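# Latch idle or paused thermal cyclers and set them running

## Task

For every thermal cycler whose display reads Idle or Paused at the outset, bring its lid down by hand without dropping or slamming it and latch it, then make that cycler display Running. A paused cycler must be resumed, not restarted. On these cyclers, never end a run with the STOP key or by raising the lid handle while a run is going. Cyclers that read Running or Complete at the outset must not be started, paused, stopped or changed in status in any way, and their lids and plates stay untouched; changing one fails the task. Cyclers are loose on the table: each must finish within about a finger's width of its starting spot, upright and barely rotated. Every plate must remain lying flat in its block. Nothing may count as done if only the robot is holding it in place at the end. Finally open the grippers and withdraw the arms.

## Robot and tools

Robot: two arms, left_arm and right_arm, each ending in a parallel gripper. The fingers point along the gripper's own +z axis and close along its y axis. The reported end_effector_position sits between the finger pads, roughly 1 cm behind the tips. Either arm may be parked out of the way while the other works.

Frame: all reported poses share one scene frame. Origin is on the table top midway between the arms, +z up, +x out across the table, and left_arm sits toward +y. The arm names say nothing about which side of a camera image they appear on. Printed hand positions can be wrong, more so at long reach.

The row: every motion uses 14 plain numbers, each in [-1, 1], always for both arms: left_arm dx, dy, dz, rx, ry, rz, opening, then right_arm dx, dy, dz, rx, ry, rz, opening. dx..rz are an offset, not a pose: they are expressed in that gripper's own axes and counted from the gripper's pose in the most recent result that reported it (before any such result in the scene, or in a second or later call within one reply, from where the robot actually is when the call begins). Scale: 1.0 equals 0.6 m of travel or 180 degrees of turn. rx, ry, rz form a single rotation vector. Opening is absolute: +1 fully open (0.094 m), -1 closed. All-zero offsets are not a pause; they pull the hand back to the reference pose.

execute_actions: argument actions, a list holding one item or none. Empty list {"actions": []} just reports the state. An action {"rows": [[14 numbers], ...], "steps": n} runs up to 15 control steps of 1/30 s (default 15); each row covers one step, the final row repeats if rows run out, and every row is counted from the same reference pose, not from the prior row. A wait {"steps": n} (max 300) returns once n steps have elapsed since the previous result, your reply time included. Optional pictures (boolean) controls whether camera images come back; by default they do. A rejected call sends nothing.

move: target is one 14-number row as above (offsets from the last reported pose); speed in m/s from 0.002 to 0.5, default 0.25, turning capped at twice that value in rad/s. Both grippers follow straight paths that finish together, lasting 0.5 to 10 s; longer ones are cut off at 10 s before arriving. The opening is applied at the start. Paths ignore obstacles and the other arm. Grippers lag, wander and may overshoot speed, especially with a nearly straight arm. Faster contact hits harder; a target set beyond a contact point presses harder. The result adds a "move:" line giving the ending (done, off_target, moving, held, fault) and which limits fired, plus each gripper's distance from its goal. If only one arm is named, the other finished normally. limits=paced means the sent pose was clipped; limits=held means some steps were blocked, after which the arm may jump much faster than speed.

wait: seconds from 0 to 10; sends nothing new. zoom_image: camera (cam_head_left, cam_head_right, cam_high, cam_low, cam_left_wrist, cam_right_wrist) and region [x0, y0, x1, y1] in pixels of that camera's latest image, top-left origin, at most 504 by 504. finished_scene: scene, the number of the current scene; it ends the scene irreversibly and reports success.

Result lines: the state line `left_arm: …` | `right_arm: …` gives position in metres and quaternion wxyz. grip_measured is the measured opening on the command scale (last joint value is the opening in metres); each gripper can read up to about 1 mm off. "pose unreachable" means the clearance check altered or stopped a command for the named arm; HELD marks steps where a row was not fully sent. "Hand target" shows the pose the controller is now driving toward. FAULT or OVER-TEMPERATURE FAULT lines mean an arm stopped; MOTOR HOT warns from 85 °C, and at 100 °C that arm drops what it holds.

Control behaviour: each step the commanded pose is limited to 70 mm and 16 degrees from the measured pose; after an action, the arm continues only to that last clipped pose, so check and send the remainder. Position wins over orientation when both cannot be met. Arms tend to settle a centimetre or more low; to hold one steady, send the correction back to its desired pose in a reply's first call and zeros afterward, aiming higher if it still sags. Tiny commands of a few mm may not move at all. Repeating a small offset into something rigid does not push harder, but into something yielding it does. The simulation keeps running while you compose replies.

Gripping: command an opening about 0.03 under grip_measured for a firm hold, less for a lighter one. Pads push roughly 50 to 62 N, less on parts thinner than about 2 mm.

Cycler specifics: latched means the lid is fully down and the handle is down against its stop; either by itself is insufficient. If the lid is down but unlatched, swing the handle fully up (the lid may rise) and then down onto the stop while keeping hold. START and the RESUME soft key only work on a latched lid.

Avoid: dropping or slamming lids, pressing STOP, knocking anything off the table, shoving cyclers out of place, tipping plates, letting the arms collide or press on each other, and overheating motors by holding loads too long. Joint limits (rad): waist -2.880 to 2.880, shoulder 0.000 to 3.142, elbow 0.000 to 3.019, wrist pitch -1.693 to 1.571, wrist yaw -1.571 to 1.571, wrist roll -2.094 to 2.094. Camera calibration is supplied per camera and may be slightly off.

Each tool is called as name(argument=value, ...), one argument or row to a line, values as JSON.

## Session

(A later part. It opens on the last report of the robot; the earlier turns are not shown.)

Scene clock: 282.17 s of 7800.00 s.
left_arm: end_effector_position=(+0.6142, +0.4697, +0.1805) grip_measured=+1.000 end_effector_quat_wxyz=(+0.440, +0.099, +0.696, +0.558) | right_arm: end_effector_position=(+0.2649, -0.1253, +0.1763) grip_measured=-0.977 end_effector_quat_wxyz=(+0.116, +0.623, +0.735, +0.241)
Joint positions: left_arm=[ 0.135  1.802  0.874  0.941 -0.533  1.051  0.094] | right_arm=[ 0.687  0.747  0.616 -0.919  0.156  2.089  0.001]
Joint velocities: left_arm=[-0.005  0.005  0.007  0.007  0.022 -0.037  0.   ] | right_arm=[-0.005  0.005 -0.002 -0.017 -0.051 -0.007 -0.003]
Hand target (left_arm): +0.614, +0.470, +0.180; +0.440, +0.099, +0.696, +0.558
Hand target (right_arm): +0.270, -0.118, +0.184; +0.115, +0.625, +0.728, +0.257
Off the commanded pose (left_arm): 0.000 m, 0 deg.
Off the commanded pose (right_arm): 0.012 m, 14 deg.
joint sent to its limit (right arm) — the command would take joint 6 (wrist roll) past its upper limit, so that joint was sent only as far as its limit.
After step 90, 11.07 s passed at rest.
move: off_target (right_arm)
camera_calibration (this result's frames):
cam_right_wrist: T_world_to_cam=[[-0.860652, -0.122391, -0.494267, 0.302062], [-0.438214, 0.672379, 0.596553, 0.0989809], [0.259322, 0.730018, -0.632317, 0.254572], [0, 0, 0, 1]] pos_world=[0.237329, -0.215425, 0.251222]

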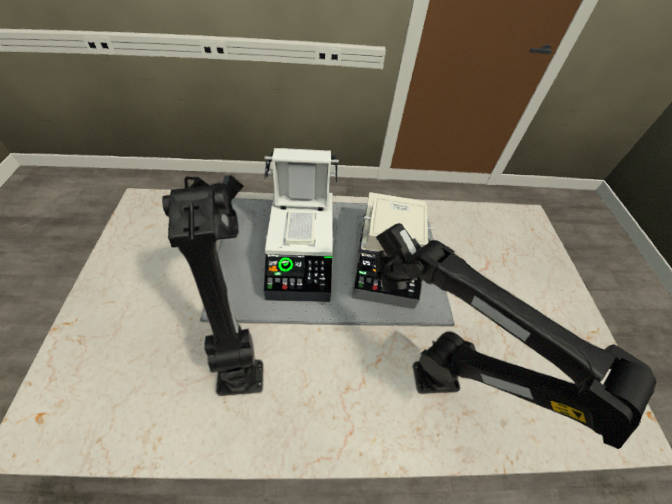

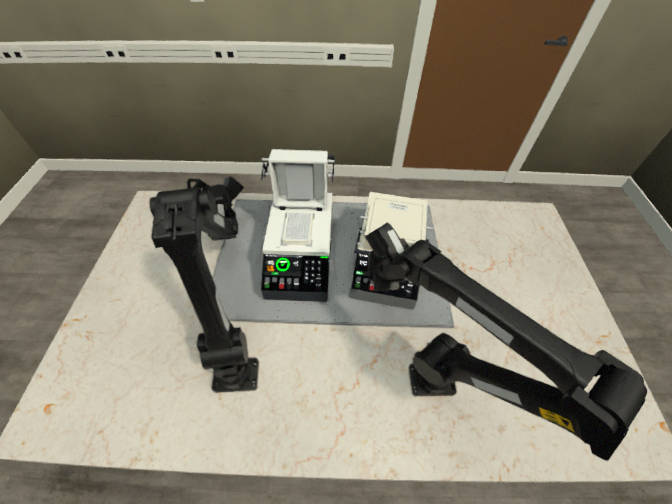

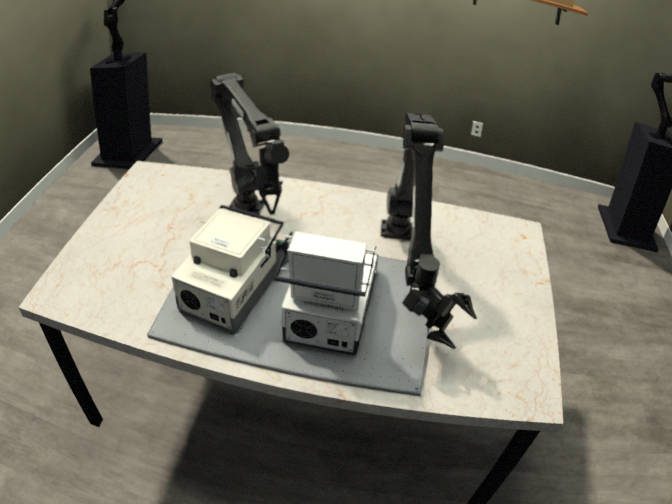

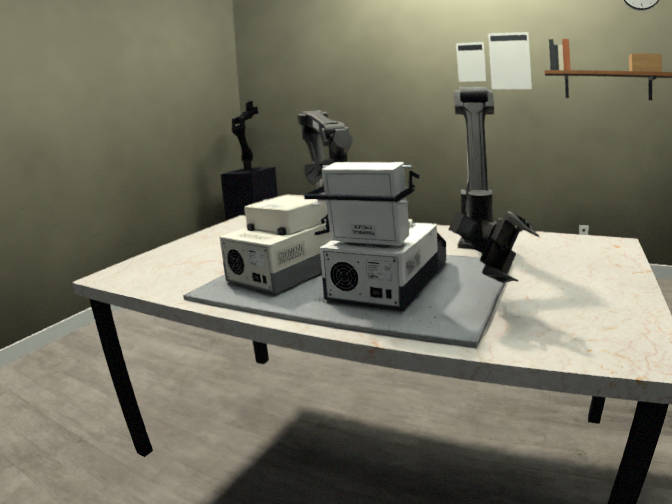

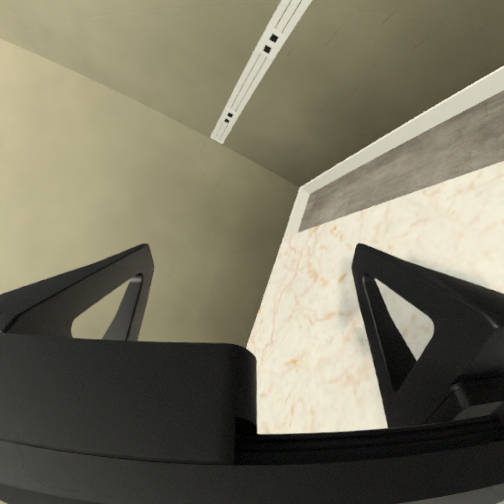

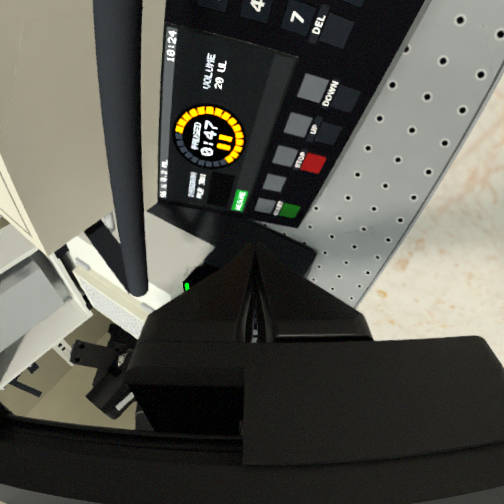

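move(
  target=[0,0,0,0,0,0,1,0.017,-0.01,0.085,0,0,0,-1],
  speed=0.04,
)

Scene clock: 296.90 s of 7800.00 s.
left_arm: end_effector_position=(+0.6142, +0.4697, +0.1805) grip_measured=+1.000 end_effector_quat_wxyz=(+0.440, +0.099, +0.696, +0.558) | right_arm: end_effector_position=(+0.2796, -0.1092, +0.1326) grip_measured=-0.977 end_effector_quat_wxyz=(+0.116, +0.621, +0.739, +0.234)
Joint positions: left_arm=[ 0.135  1.802  0.874  0.941 -0.533  1.051  0.094] | right_arm=[ 0.697  0.872  0.557 -0.75   0.161  2.089  0.001]
Joint velocities: left_arm=[-0.005 -0.005  0.007 -0.012 -0.051 -0.007  0.   ] | right_arm=[-0.024 -0.034  0.022 -0.017  0.022  0.022 -0.   ]
Hand target (left_arm): +0.614, +0.470, +0.180; +0.440, +0.099, +0.696, +0.558
Hand target (right_arm): +0.281, -0.105, +0.131; +0.116, +0.623, +0.735, +0.241
Off the commanded pose (left_arm): 0.000 m, 0 deg.
Off the commanded pose (right_arm): 0.005 m, 1 deg.
joint sent to its limit (right arm) — the command would take joint 6 (wrist roll) past its upper limit, so that joint was sent only as far as its limit.
After step 90, 10.13 s passed at rest.
move: done
camera_calibration (this result's frames):
cam_right_wrist: T_world_to_cam=[[-0.863658, -0.135194, -0.485611, 0.293432], [-0.438544, 0.676521, 0.591606, 0.121845], [0.248545, 0.723907, -0.643571, 0.215205], [0, 0, 0, 1]] pos_world=[0.253371, -0.198549, 0.208909]

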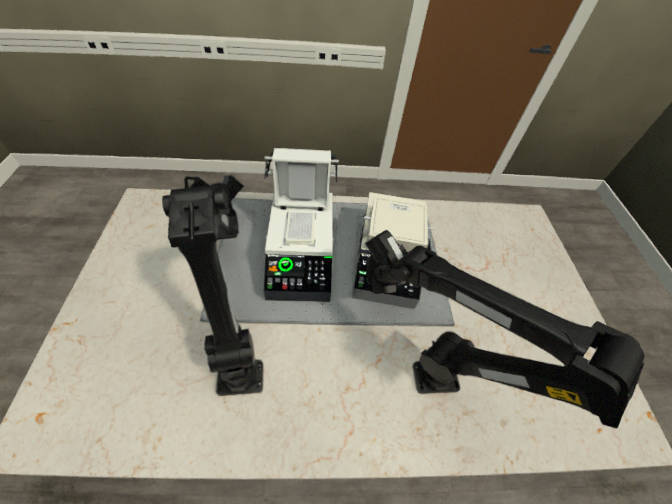

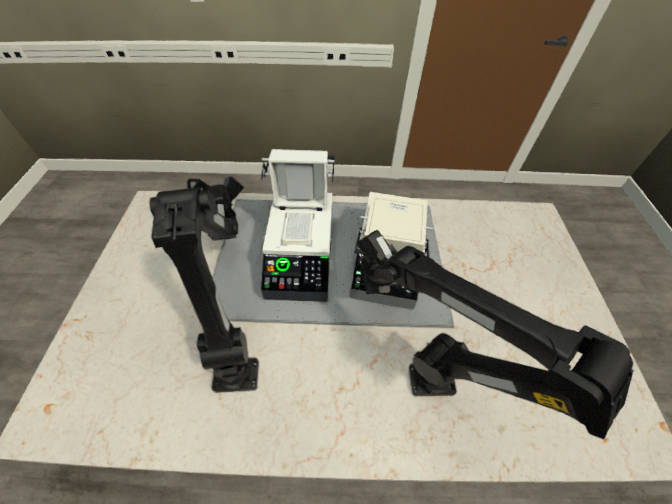

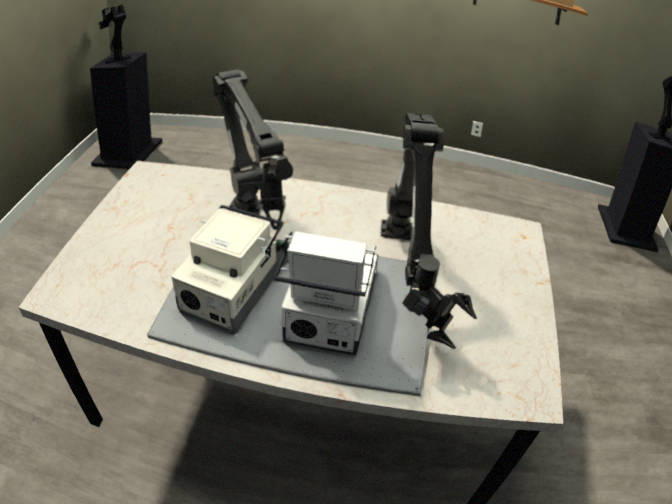

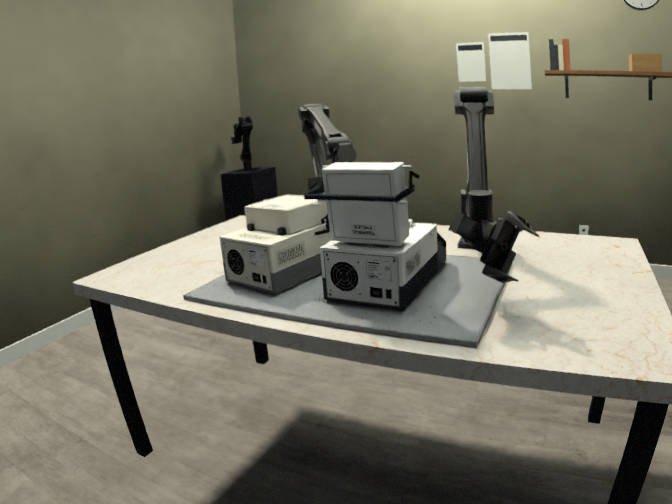

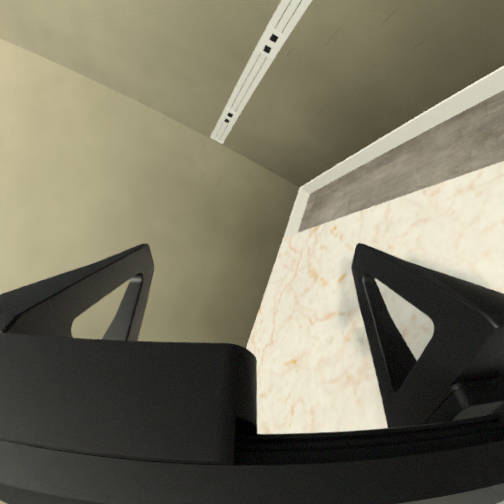

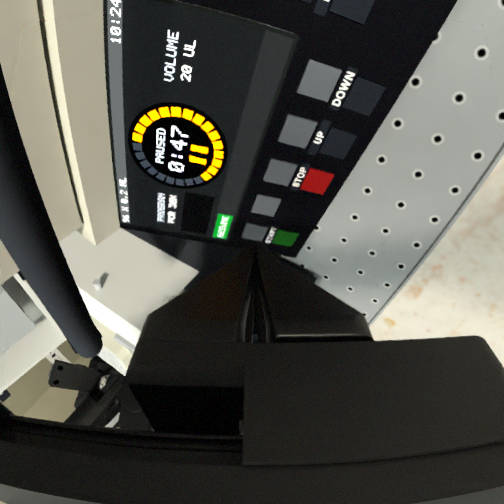

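move(
  target=[0,0,0,0,0,0,1,0,0,0.07,0,0,0,-1],
  speed=0.02,
)

Scene clock: 304.73 s of 7800.00 s.
left_arm: end_effector_position=(+0.6142, +0.4697, +0.1805) grip_measured=+1.000 end_effector_quat_wxyz=(+0.440, +0.099, +0.696, +0.558) | right_arm: end_effector_position=(+0.2945, -0.0984, +0.1043) grip_measured=-0.977 end_effector_quat_wxyz=(+0.113, +0.622, +0.738, +0.237)
Joint positions: left_arm=[ 0.135  1.802  0.874  0.941 -0.533  1.051  0.094] | right_arm=[ 0.684  0.978  0.53  -0.611  0.149  2.085  0.001]
Joint velocities: left_arm=[ 0.005 -0.015 -0.017 -0.022 -0.037  0.022  0.   ] | right_arm=[-0.005 -0.005 -0.002 -0.002  0.037 -0.066  0.   ]
Hand target (left_arm): +0.614, +0.470, +0.180; +0.440, +0.099, +0.696, +0.558
Hand target (right_arm): +0.298, -0.100, +0.097; +0.116, +0.621, +0.739, +0.234
Off the commanded pose (left_arm): 0.000 m, 0 deg.
Off the commanded pose (right_arm): 0.009 m, 1 deg.
After step 90, 2.50 s passed at rest.
move: done
camera_calibration (this result's frames):
cam_right_wrist: T_world_to_cam=[[-0.864713, -0.128841, -0.48546, 0.294935], [-0.43614, 0.671979, 0.59852, 0.136015], [0.249105, 0.729276, -0.637262, 0.185165], [0, 0, 0, 1]] pos_world=[0.26823, -0.188436, 0.17977]

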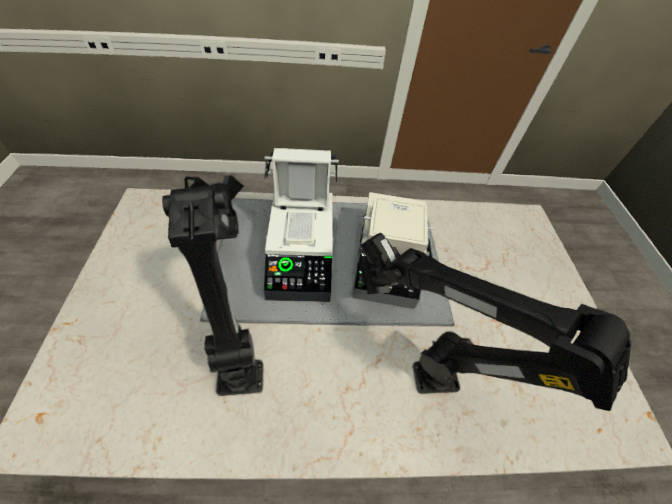

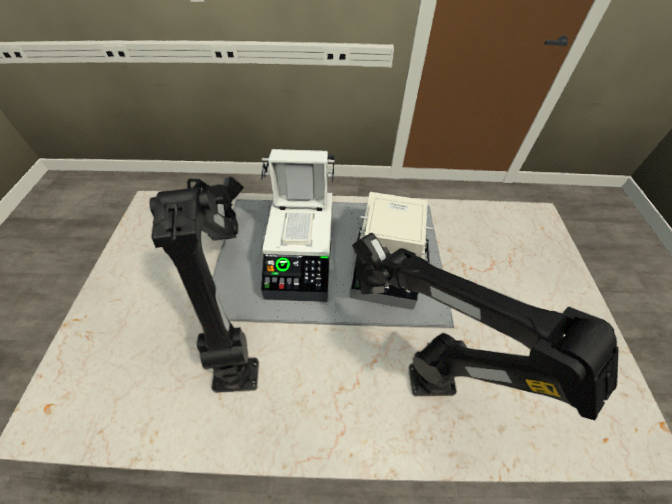

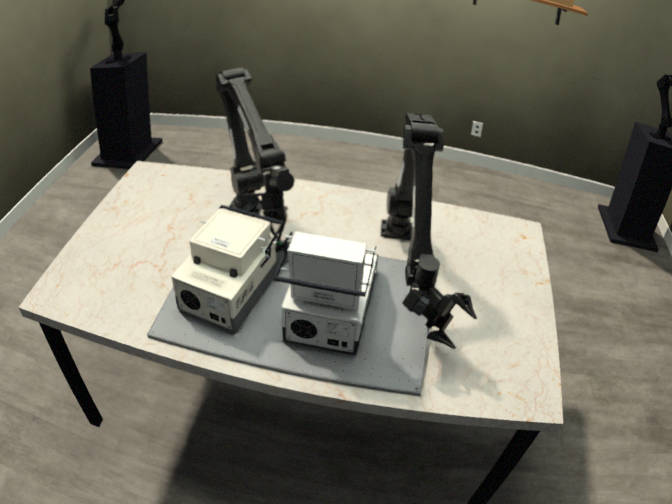

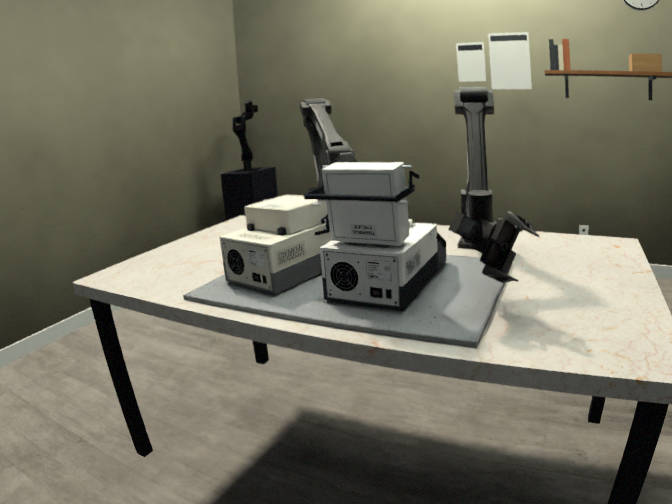

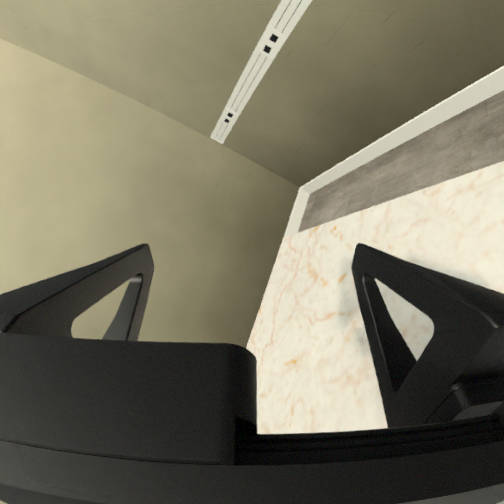

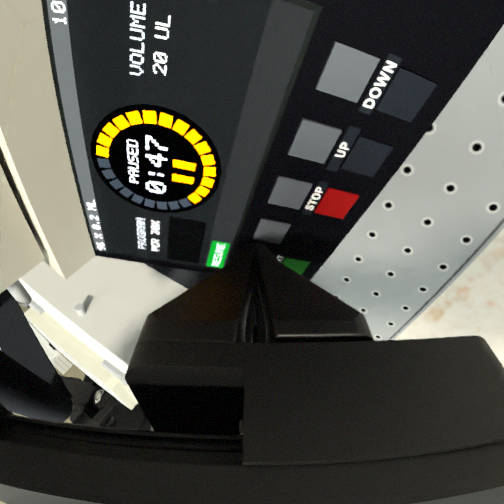

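Tip is over the key; press deeper.

move(
  target=[0,0,0,0,0,0,1,0,0,0.04,0,0,0,-1],
  speed=0.02,
)

move(
  target=[0,0,0,0,0,0,1,0,0,-0.07,0,0,0,-1],
  speed=0.06,
)

Scene clock: 309.80 s of 7800.00 s.
left_arm: end_effector_position=(+0.6142, +0.4697, +0.1805) grip_measured=+1.000 end_effector_quat_wxyz=(+0.440, +0.099, +0.696, +0.558) | right_arm: end_effector_position=(+0.3013, -0.0881, +0.1062) grip_measured=-0.978 end_effector_quat_wxyz=(+0.107, +0.618, +0.735, +0.258)
Joint positions: left_arm=[ 0.135  1.802  0.874  0.941 -0.533  1.051  0.094] | right_arm=[ 0.685  0.993  0.53  -0.554  0.131  2.084  0.001]
Joint velocities: left_arm=[-0.005 -0.024 -0.017 -0.002  0.007 -0.081  0.   ] | right_arm=[-0.005 -0.005 -0.012  0.002  0.022 -0.022  0.002]
Hand target (left_arm): +0.614, +0.470, +0.180; +0.440, +0.099, +0.696, +0.558
Hand target (right_arm): +0.303, -0.094, +0.085; +0.113, +0.622, +0.738, +0.237
Off the commanded pose (left_arm): 0.000 m, 0 deg.
Off the commanded pose (right_arm): 0.024 m, 3 deg.
After step 90, 0.57 s passed at rest.
move: off_target (right_arm)
camera_calibration (this result's frames):
cam_right_wrist: T_world_to_cam=[[-0.852968, -0.117854, -0.508483, 0.302923], [-0.455555, 0.643609, 0.61501, 0.132508], [0.254784, 0.756226, -0.602667, 0.17418], [0, 0, 0, 1]] pos_world=[0.27437, -0.181302, 0.17751]

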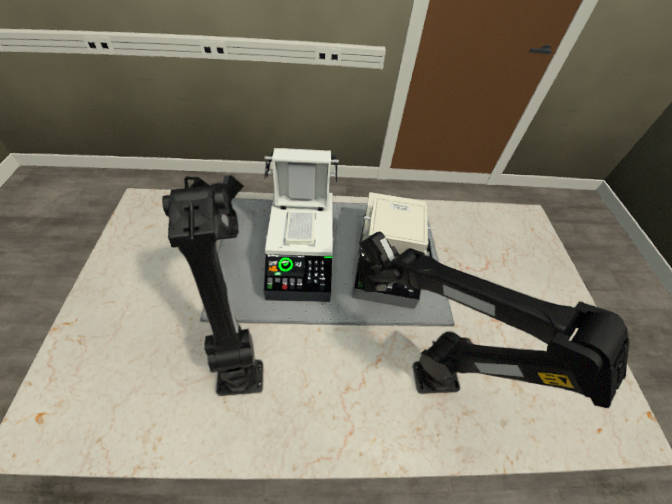

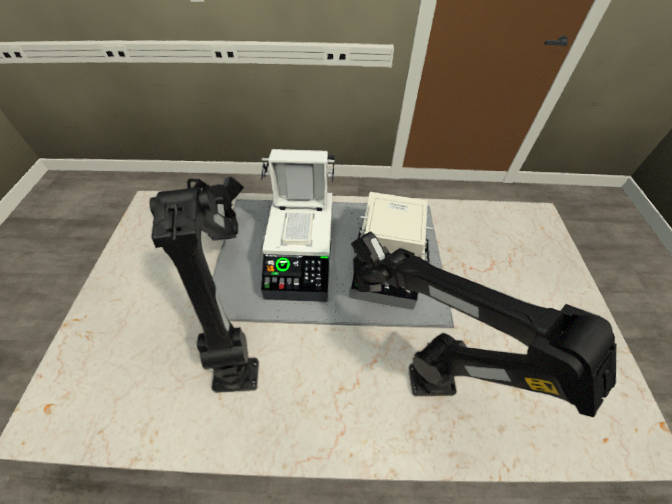

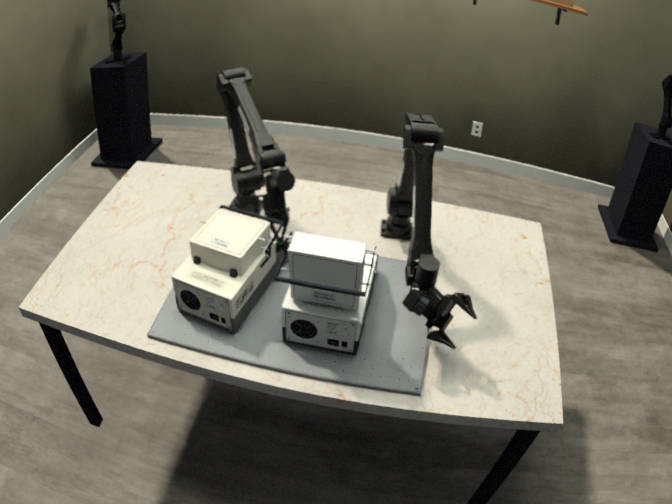

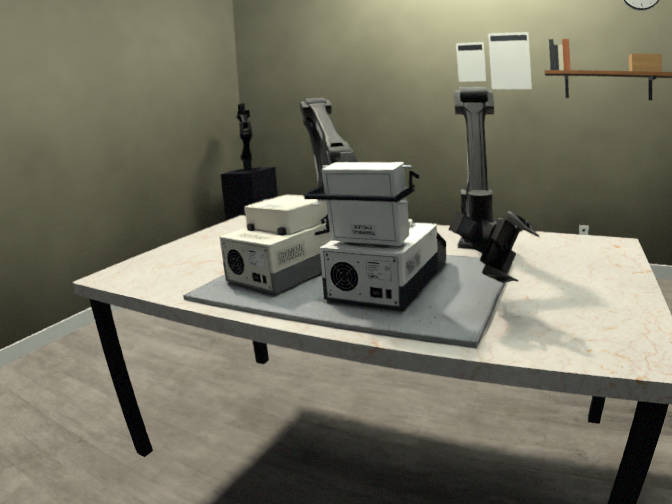

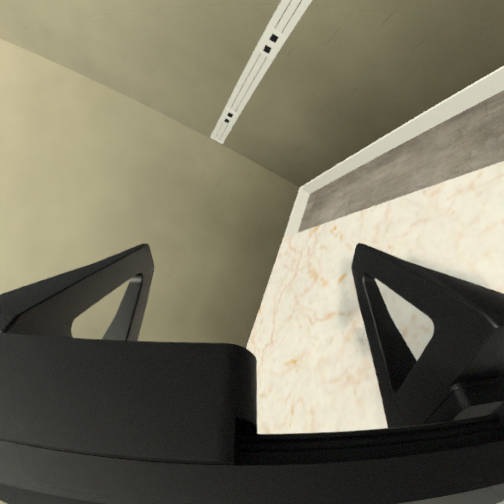

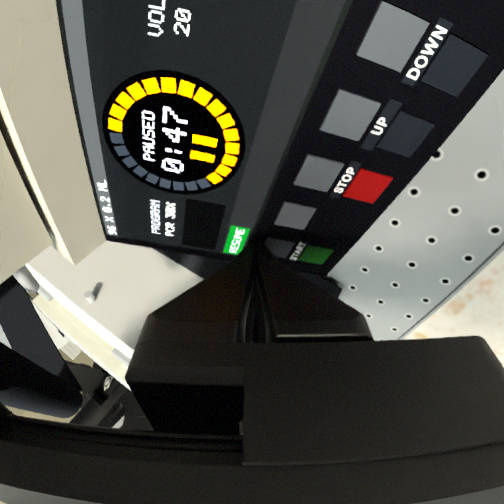

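Scene clock: 310.80 s of 7800.00 s.
left_arm: end_effector_position=(+0.6142, +0.4697, +0.1805) grip_measured=+1.000 end_effector_quat_wxyz=(+0.440, +0.099, +0.696, +0.558) | right_arm: end_effector_position=(+0.2783, -0.1053, +0.1266) grip_measured=-0.978 end_effector_quat_wxyz=(+0.108, +0.616, +0.739, +0.250)
Joint positions: left_arm=[ 0.135  1.802  0.874  0.941 -0.533  1.051  0.094] | right_arm=[ 0.696  0.866  0.529 -0.699  0.137  2.086  0.001]
Joint velocities: left_arm=[-0.005 -0.005 -0.012  0.002  0.081 -0.051  0.   ] | right_arm=[-0.015  0.005 -0.012  0.007 -0.066 -0.007 -0.001]
Hand target (left_arm): +0.614, +0.470, +0.180; +0.440, +0.099, +0.696, +0.558
Hand target (right_arm): +0.282, -0.099, +0.141; +0.107, +0.618, +0.735, +0.259
Off the commanded pose (left_arm): 0.000 m, 0 deg.
Off the commanded pose (right_arm): 0.017 m, 1 deg.
move: off_target (right_arm)
camera_calibration (this result's frames):
cam_right_wrist: T_world_to_cam=[[-0.857518, -0.131313, -0.497414, 0.290115], [-0.453192, 0.650406, 0.60958, 0.121219], [0.243476, 0.74815, -0.617245, 0.209473], [0, 0, 0, 1]] pos_world=[0.252712, -0.197463, 0.19971]

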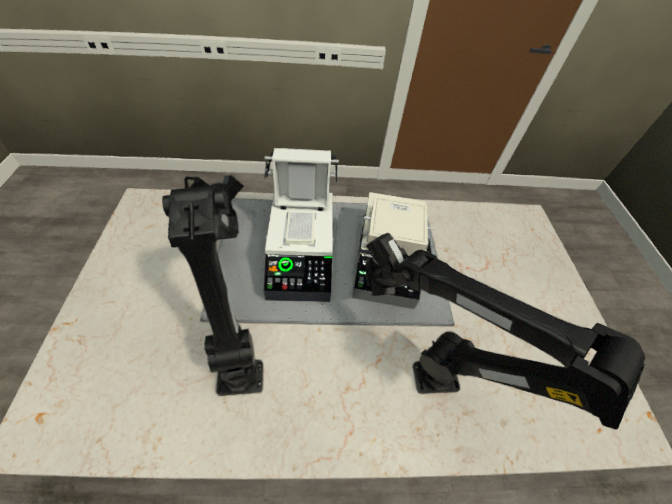

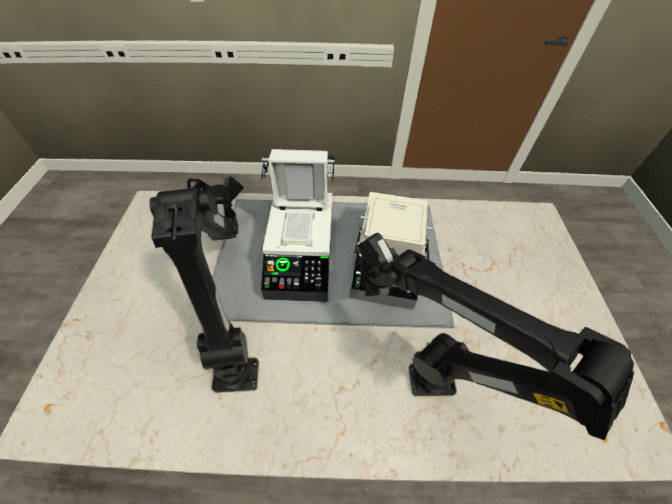

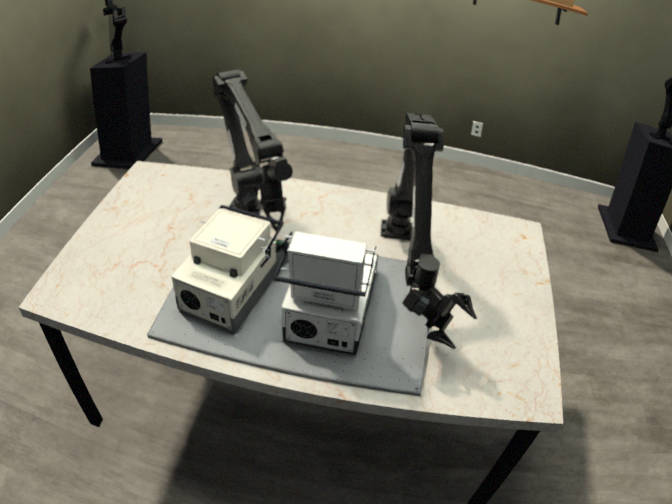

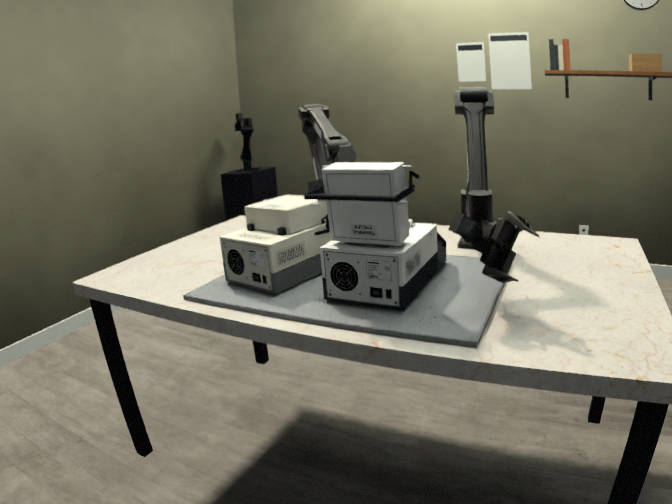

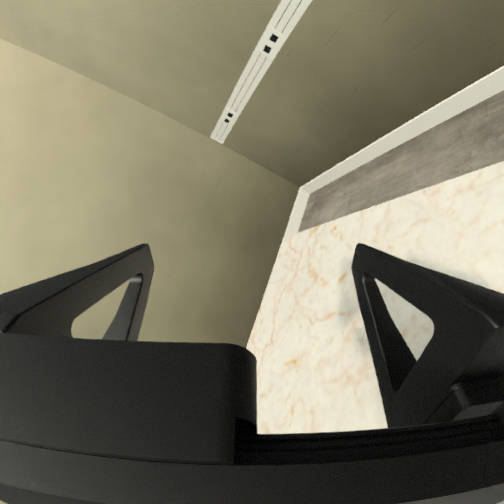

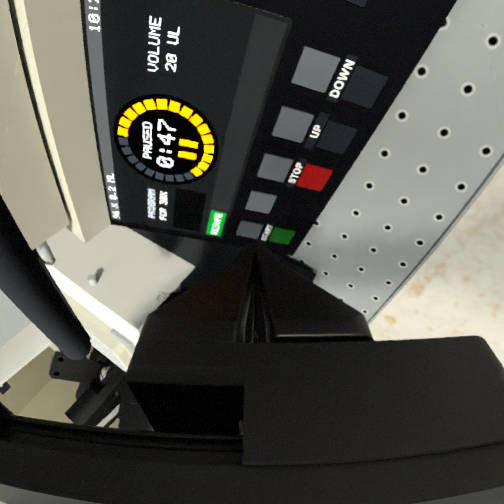

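move(
  target=[0,0,0,0,0,0,1,-0.025,-0.007,0.074,0,0,0,-1],
  speed=0.02,
)

move(
  target=[0,0,0,0,0,0,1,0,0,-0.07,0,0,0,-1],
  speed=0.06,
)

Scene clock: 321.37 s of 7800.00 s.
left_arm: end_effector_position=(+0.6142, +0.4697, +0.1805) grip_measured=+1.000 end_effector_quat_wxyz=(+0.440, +0.099, +0.696, +0.558) | right_arm: end_effector_position=(+0.2925, -0.1025, +0.1022) grip_measured=-0.978 end_effector_quat_wxyz=(+0.101, +0.613, +0.739, +0.260)
Joint positions: left_arm=[ 0.135  1.802  0.874  0.941 -0.533  1.051  0.094] | right_arm=[ 0.652  0.939  0.489 -0.562  0.096  2.047  0.001]
Joint velocities: left_arm=[-0.005 -0.005 -0.002 -0.022 -0.022 -0.051  0.   ] | right_arm=[ 0.015 -0.015  0.007 -0.012 -0.022  0.11  -0.001]
Hand target (left_arm): +0.614, +0.470, +0.180; +0.440, +0.099, +0.696, +0.558
Hand target (right_arm): +0.297, -0.110, +0.085; +0.107, +0.617, +0.739, +0.249
Off the commanded pose (left_arm): 0.000 m, 0 deg.
Off the commanded pose (right_arm): 0.020 m, 1 deg.
After step 90, 5.00 s passed at rest.
move: off_target (right_arm)
camera_calibration (this result's frames):
cam_right_wrist: T_world_to_cam=[[-0.853802, -0.128001, -0.504617, 0.290527], [-0.462568, 0.631257, 0.622532, 0.140219], [0.238859, 0.764939, -0.598177, 0.189965], [0, 0, 0, 1]] pos_world=[0.267538, -0.196638, 0.172947]

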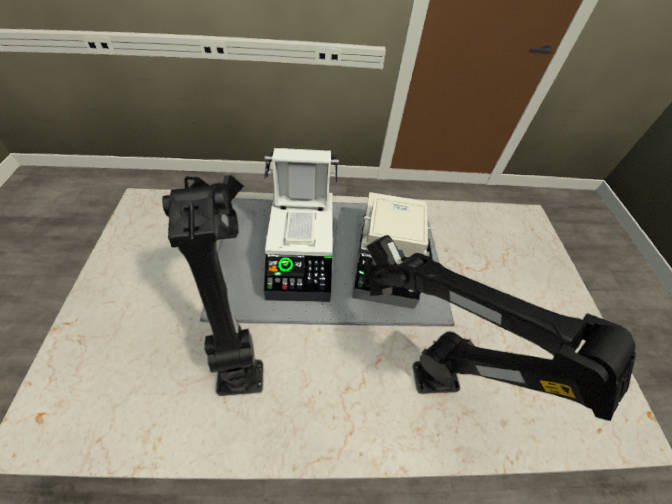

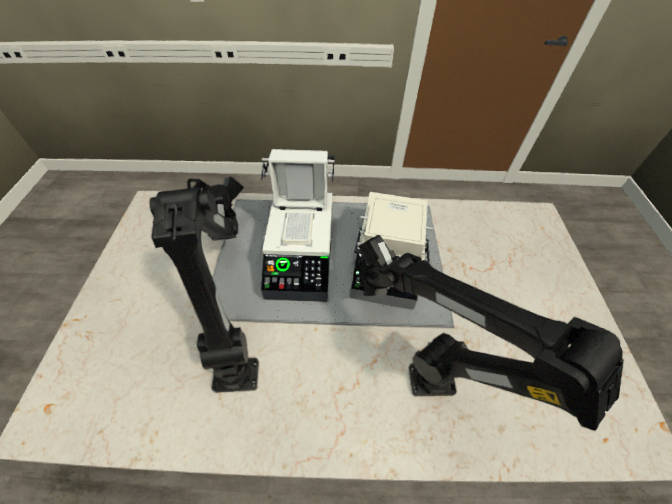

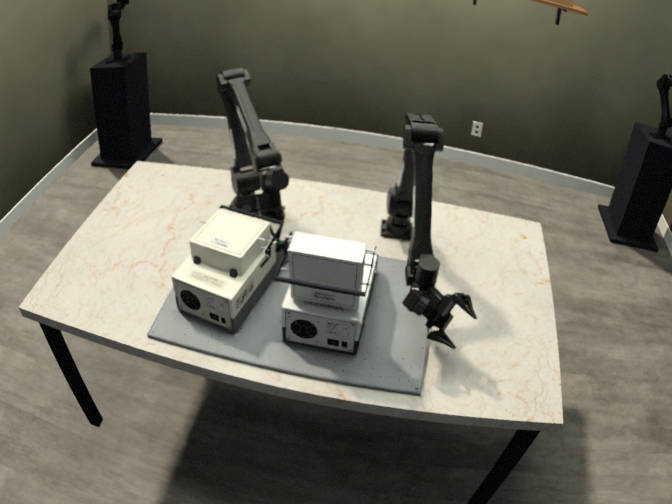

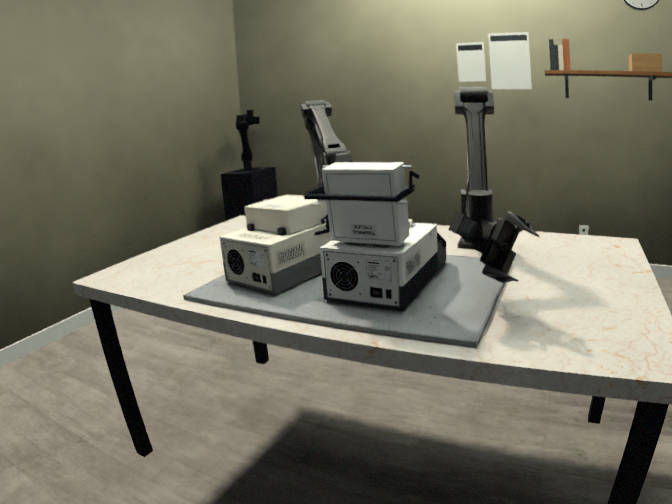

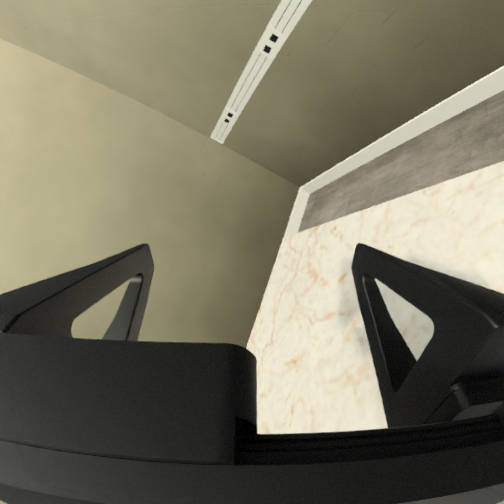

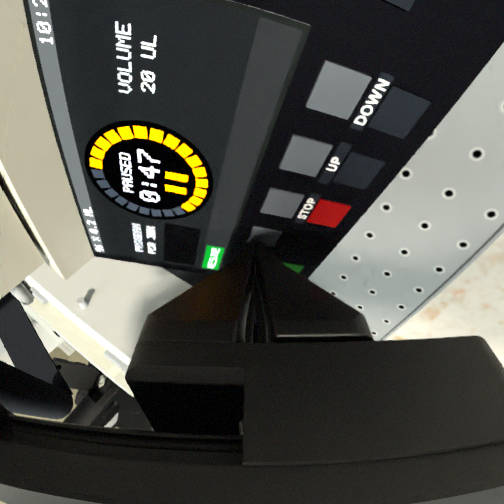

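Scene clock: 322.37 s of 7800.00 s.
left_arm: end_effector_position=(+0.6142, +0.4697, +0.1805) grip_measured=+1.000 end_effector_quat_wxyz=(+0.440, +0.099, +0.696, +0.558) | right_arm: end_effector_position=(+0.2691, -0.1204, +0.1212) grip_measured=-0.978 end_effector_quat_wxyz=(+0.100, +0.613, +0.743, +0.251)
Joint positions: left_arm=[ 0.135  1.802  0.874  0.941 -0.533  1.051  0.094] | right_arm=[ 0.657  0.806  0.489 -0.715  0.1    2.047  0.001]
Joint velocities: left_arm=[-0.015 -0.005  0.007 -0.002  0.022  0.007  0.   ] | right_arm=[-0.005 -0.024  0.007  0.002 -0.007 -0.007  0.   ]
Hand target (left_arm): +0.614, +0.470, +0.180; +0.440, +0.099, +0.696, +0.558
Hand target (right_arm): +0.273, -0.114, +0.137; +0.101, +0.613, +0.739, +0.261
Off the commanded pose (left_arm): 0.000 m, 0 deg.
Off the commanded pose (right_arm): 0.018 m, 1 deg.
move: off_target (right_arm)
camera_calibration (this result's frames):
cam_right_wrist: T_world_to_cam=[[-0.860163, -0.13899, -0.490715, 0.27651], [-0.456384, 0.639257, 0.618922, 0.128637], [0.227669, 0.756328, -0.613298, 0.224435], [0, 0, 0, 1]] pos_world=[0.245454, -0.213547, 0.193716]

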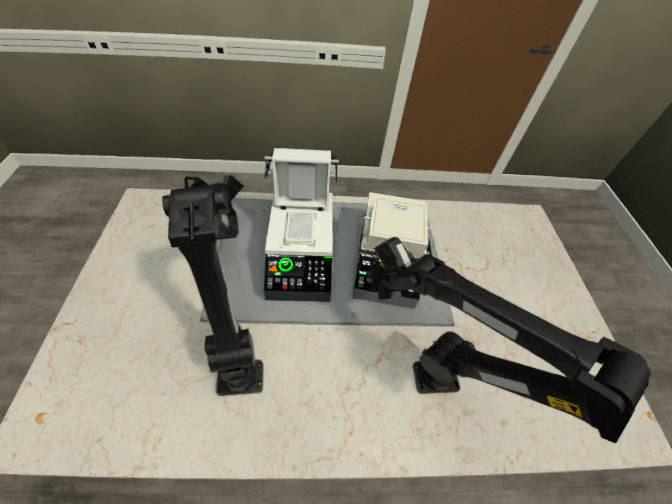

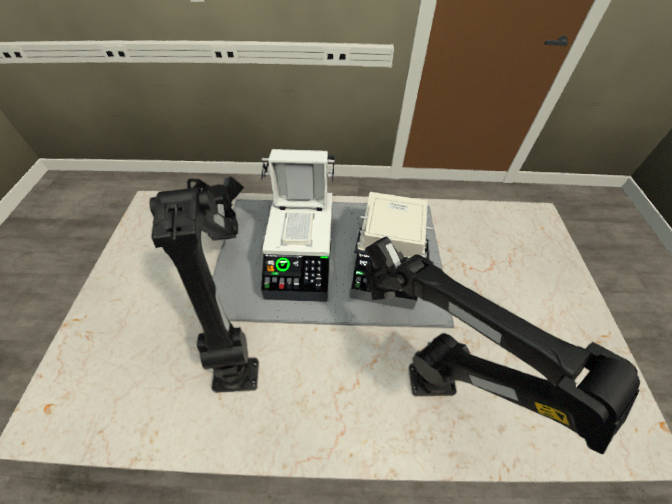

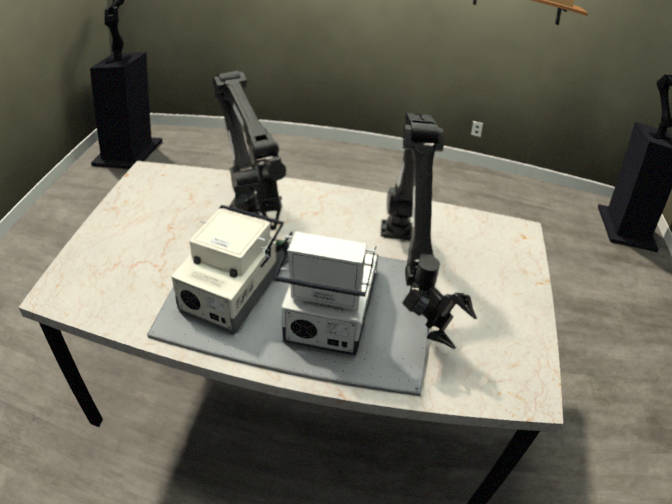

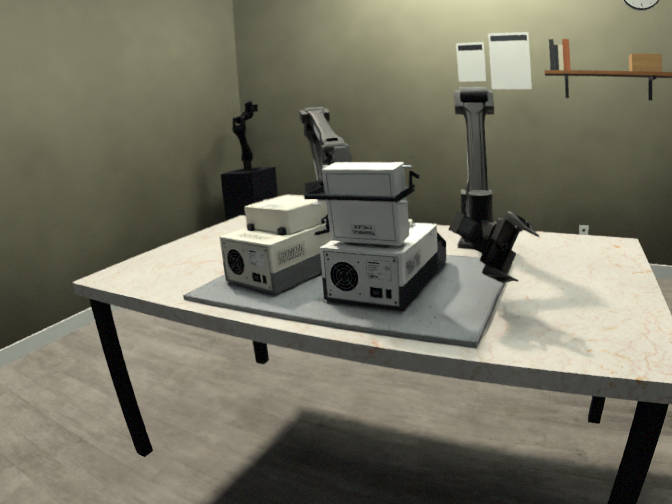

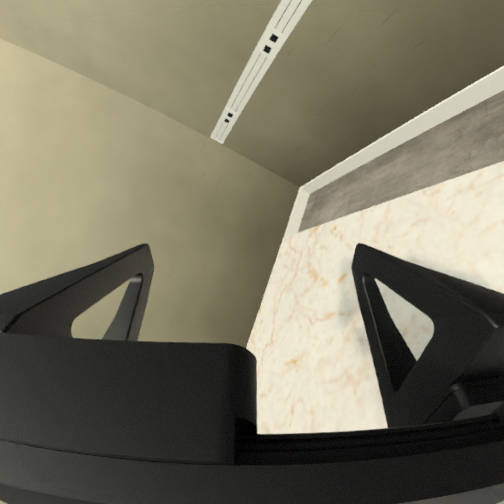

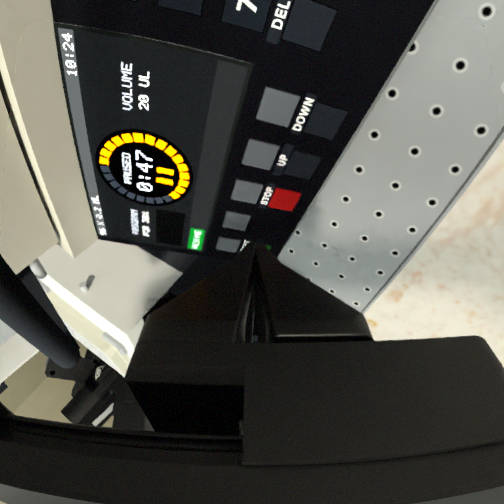

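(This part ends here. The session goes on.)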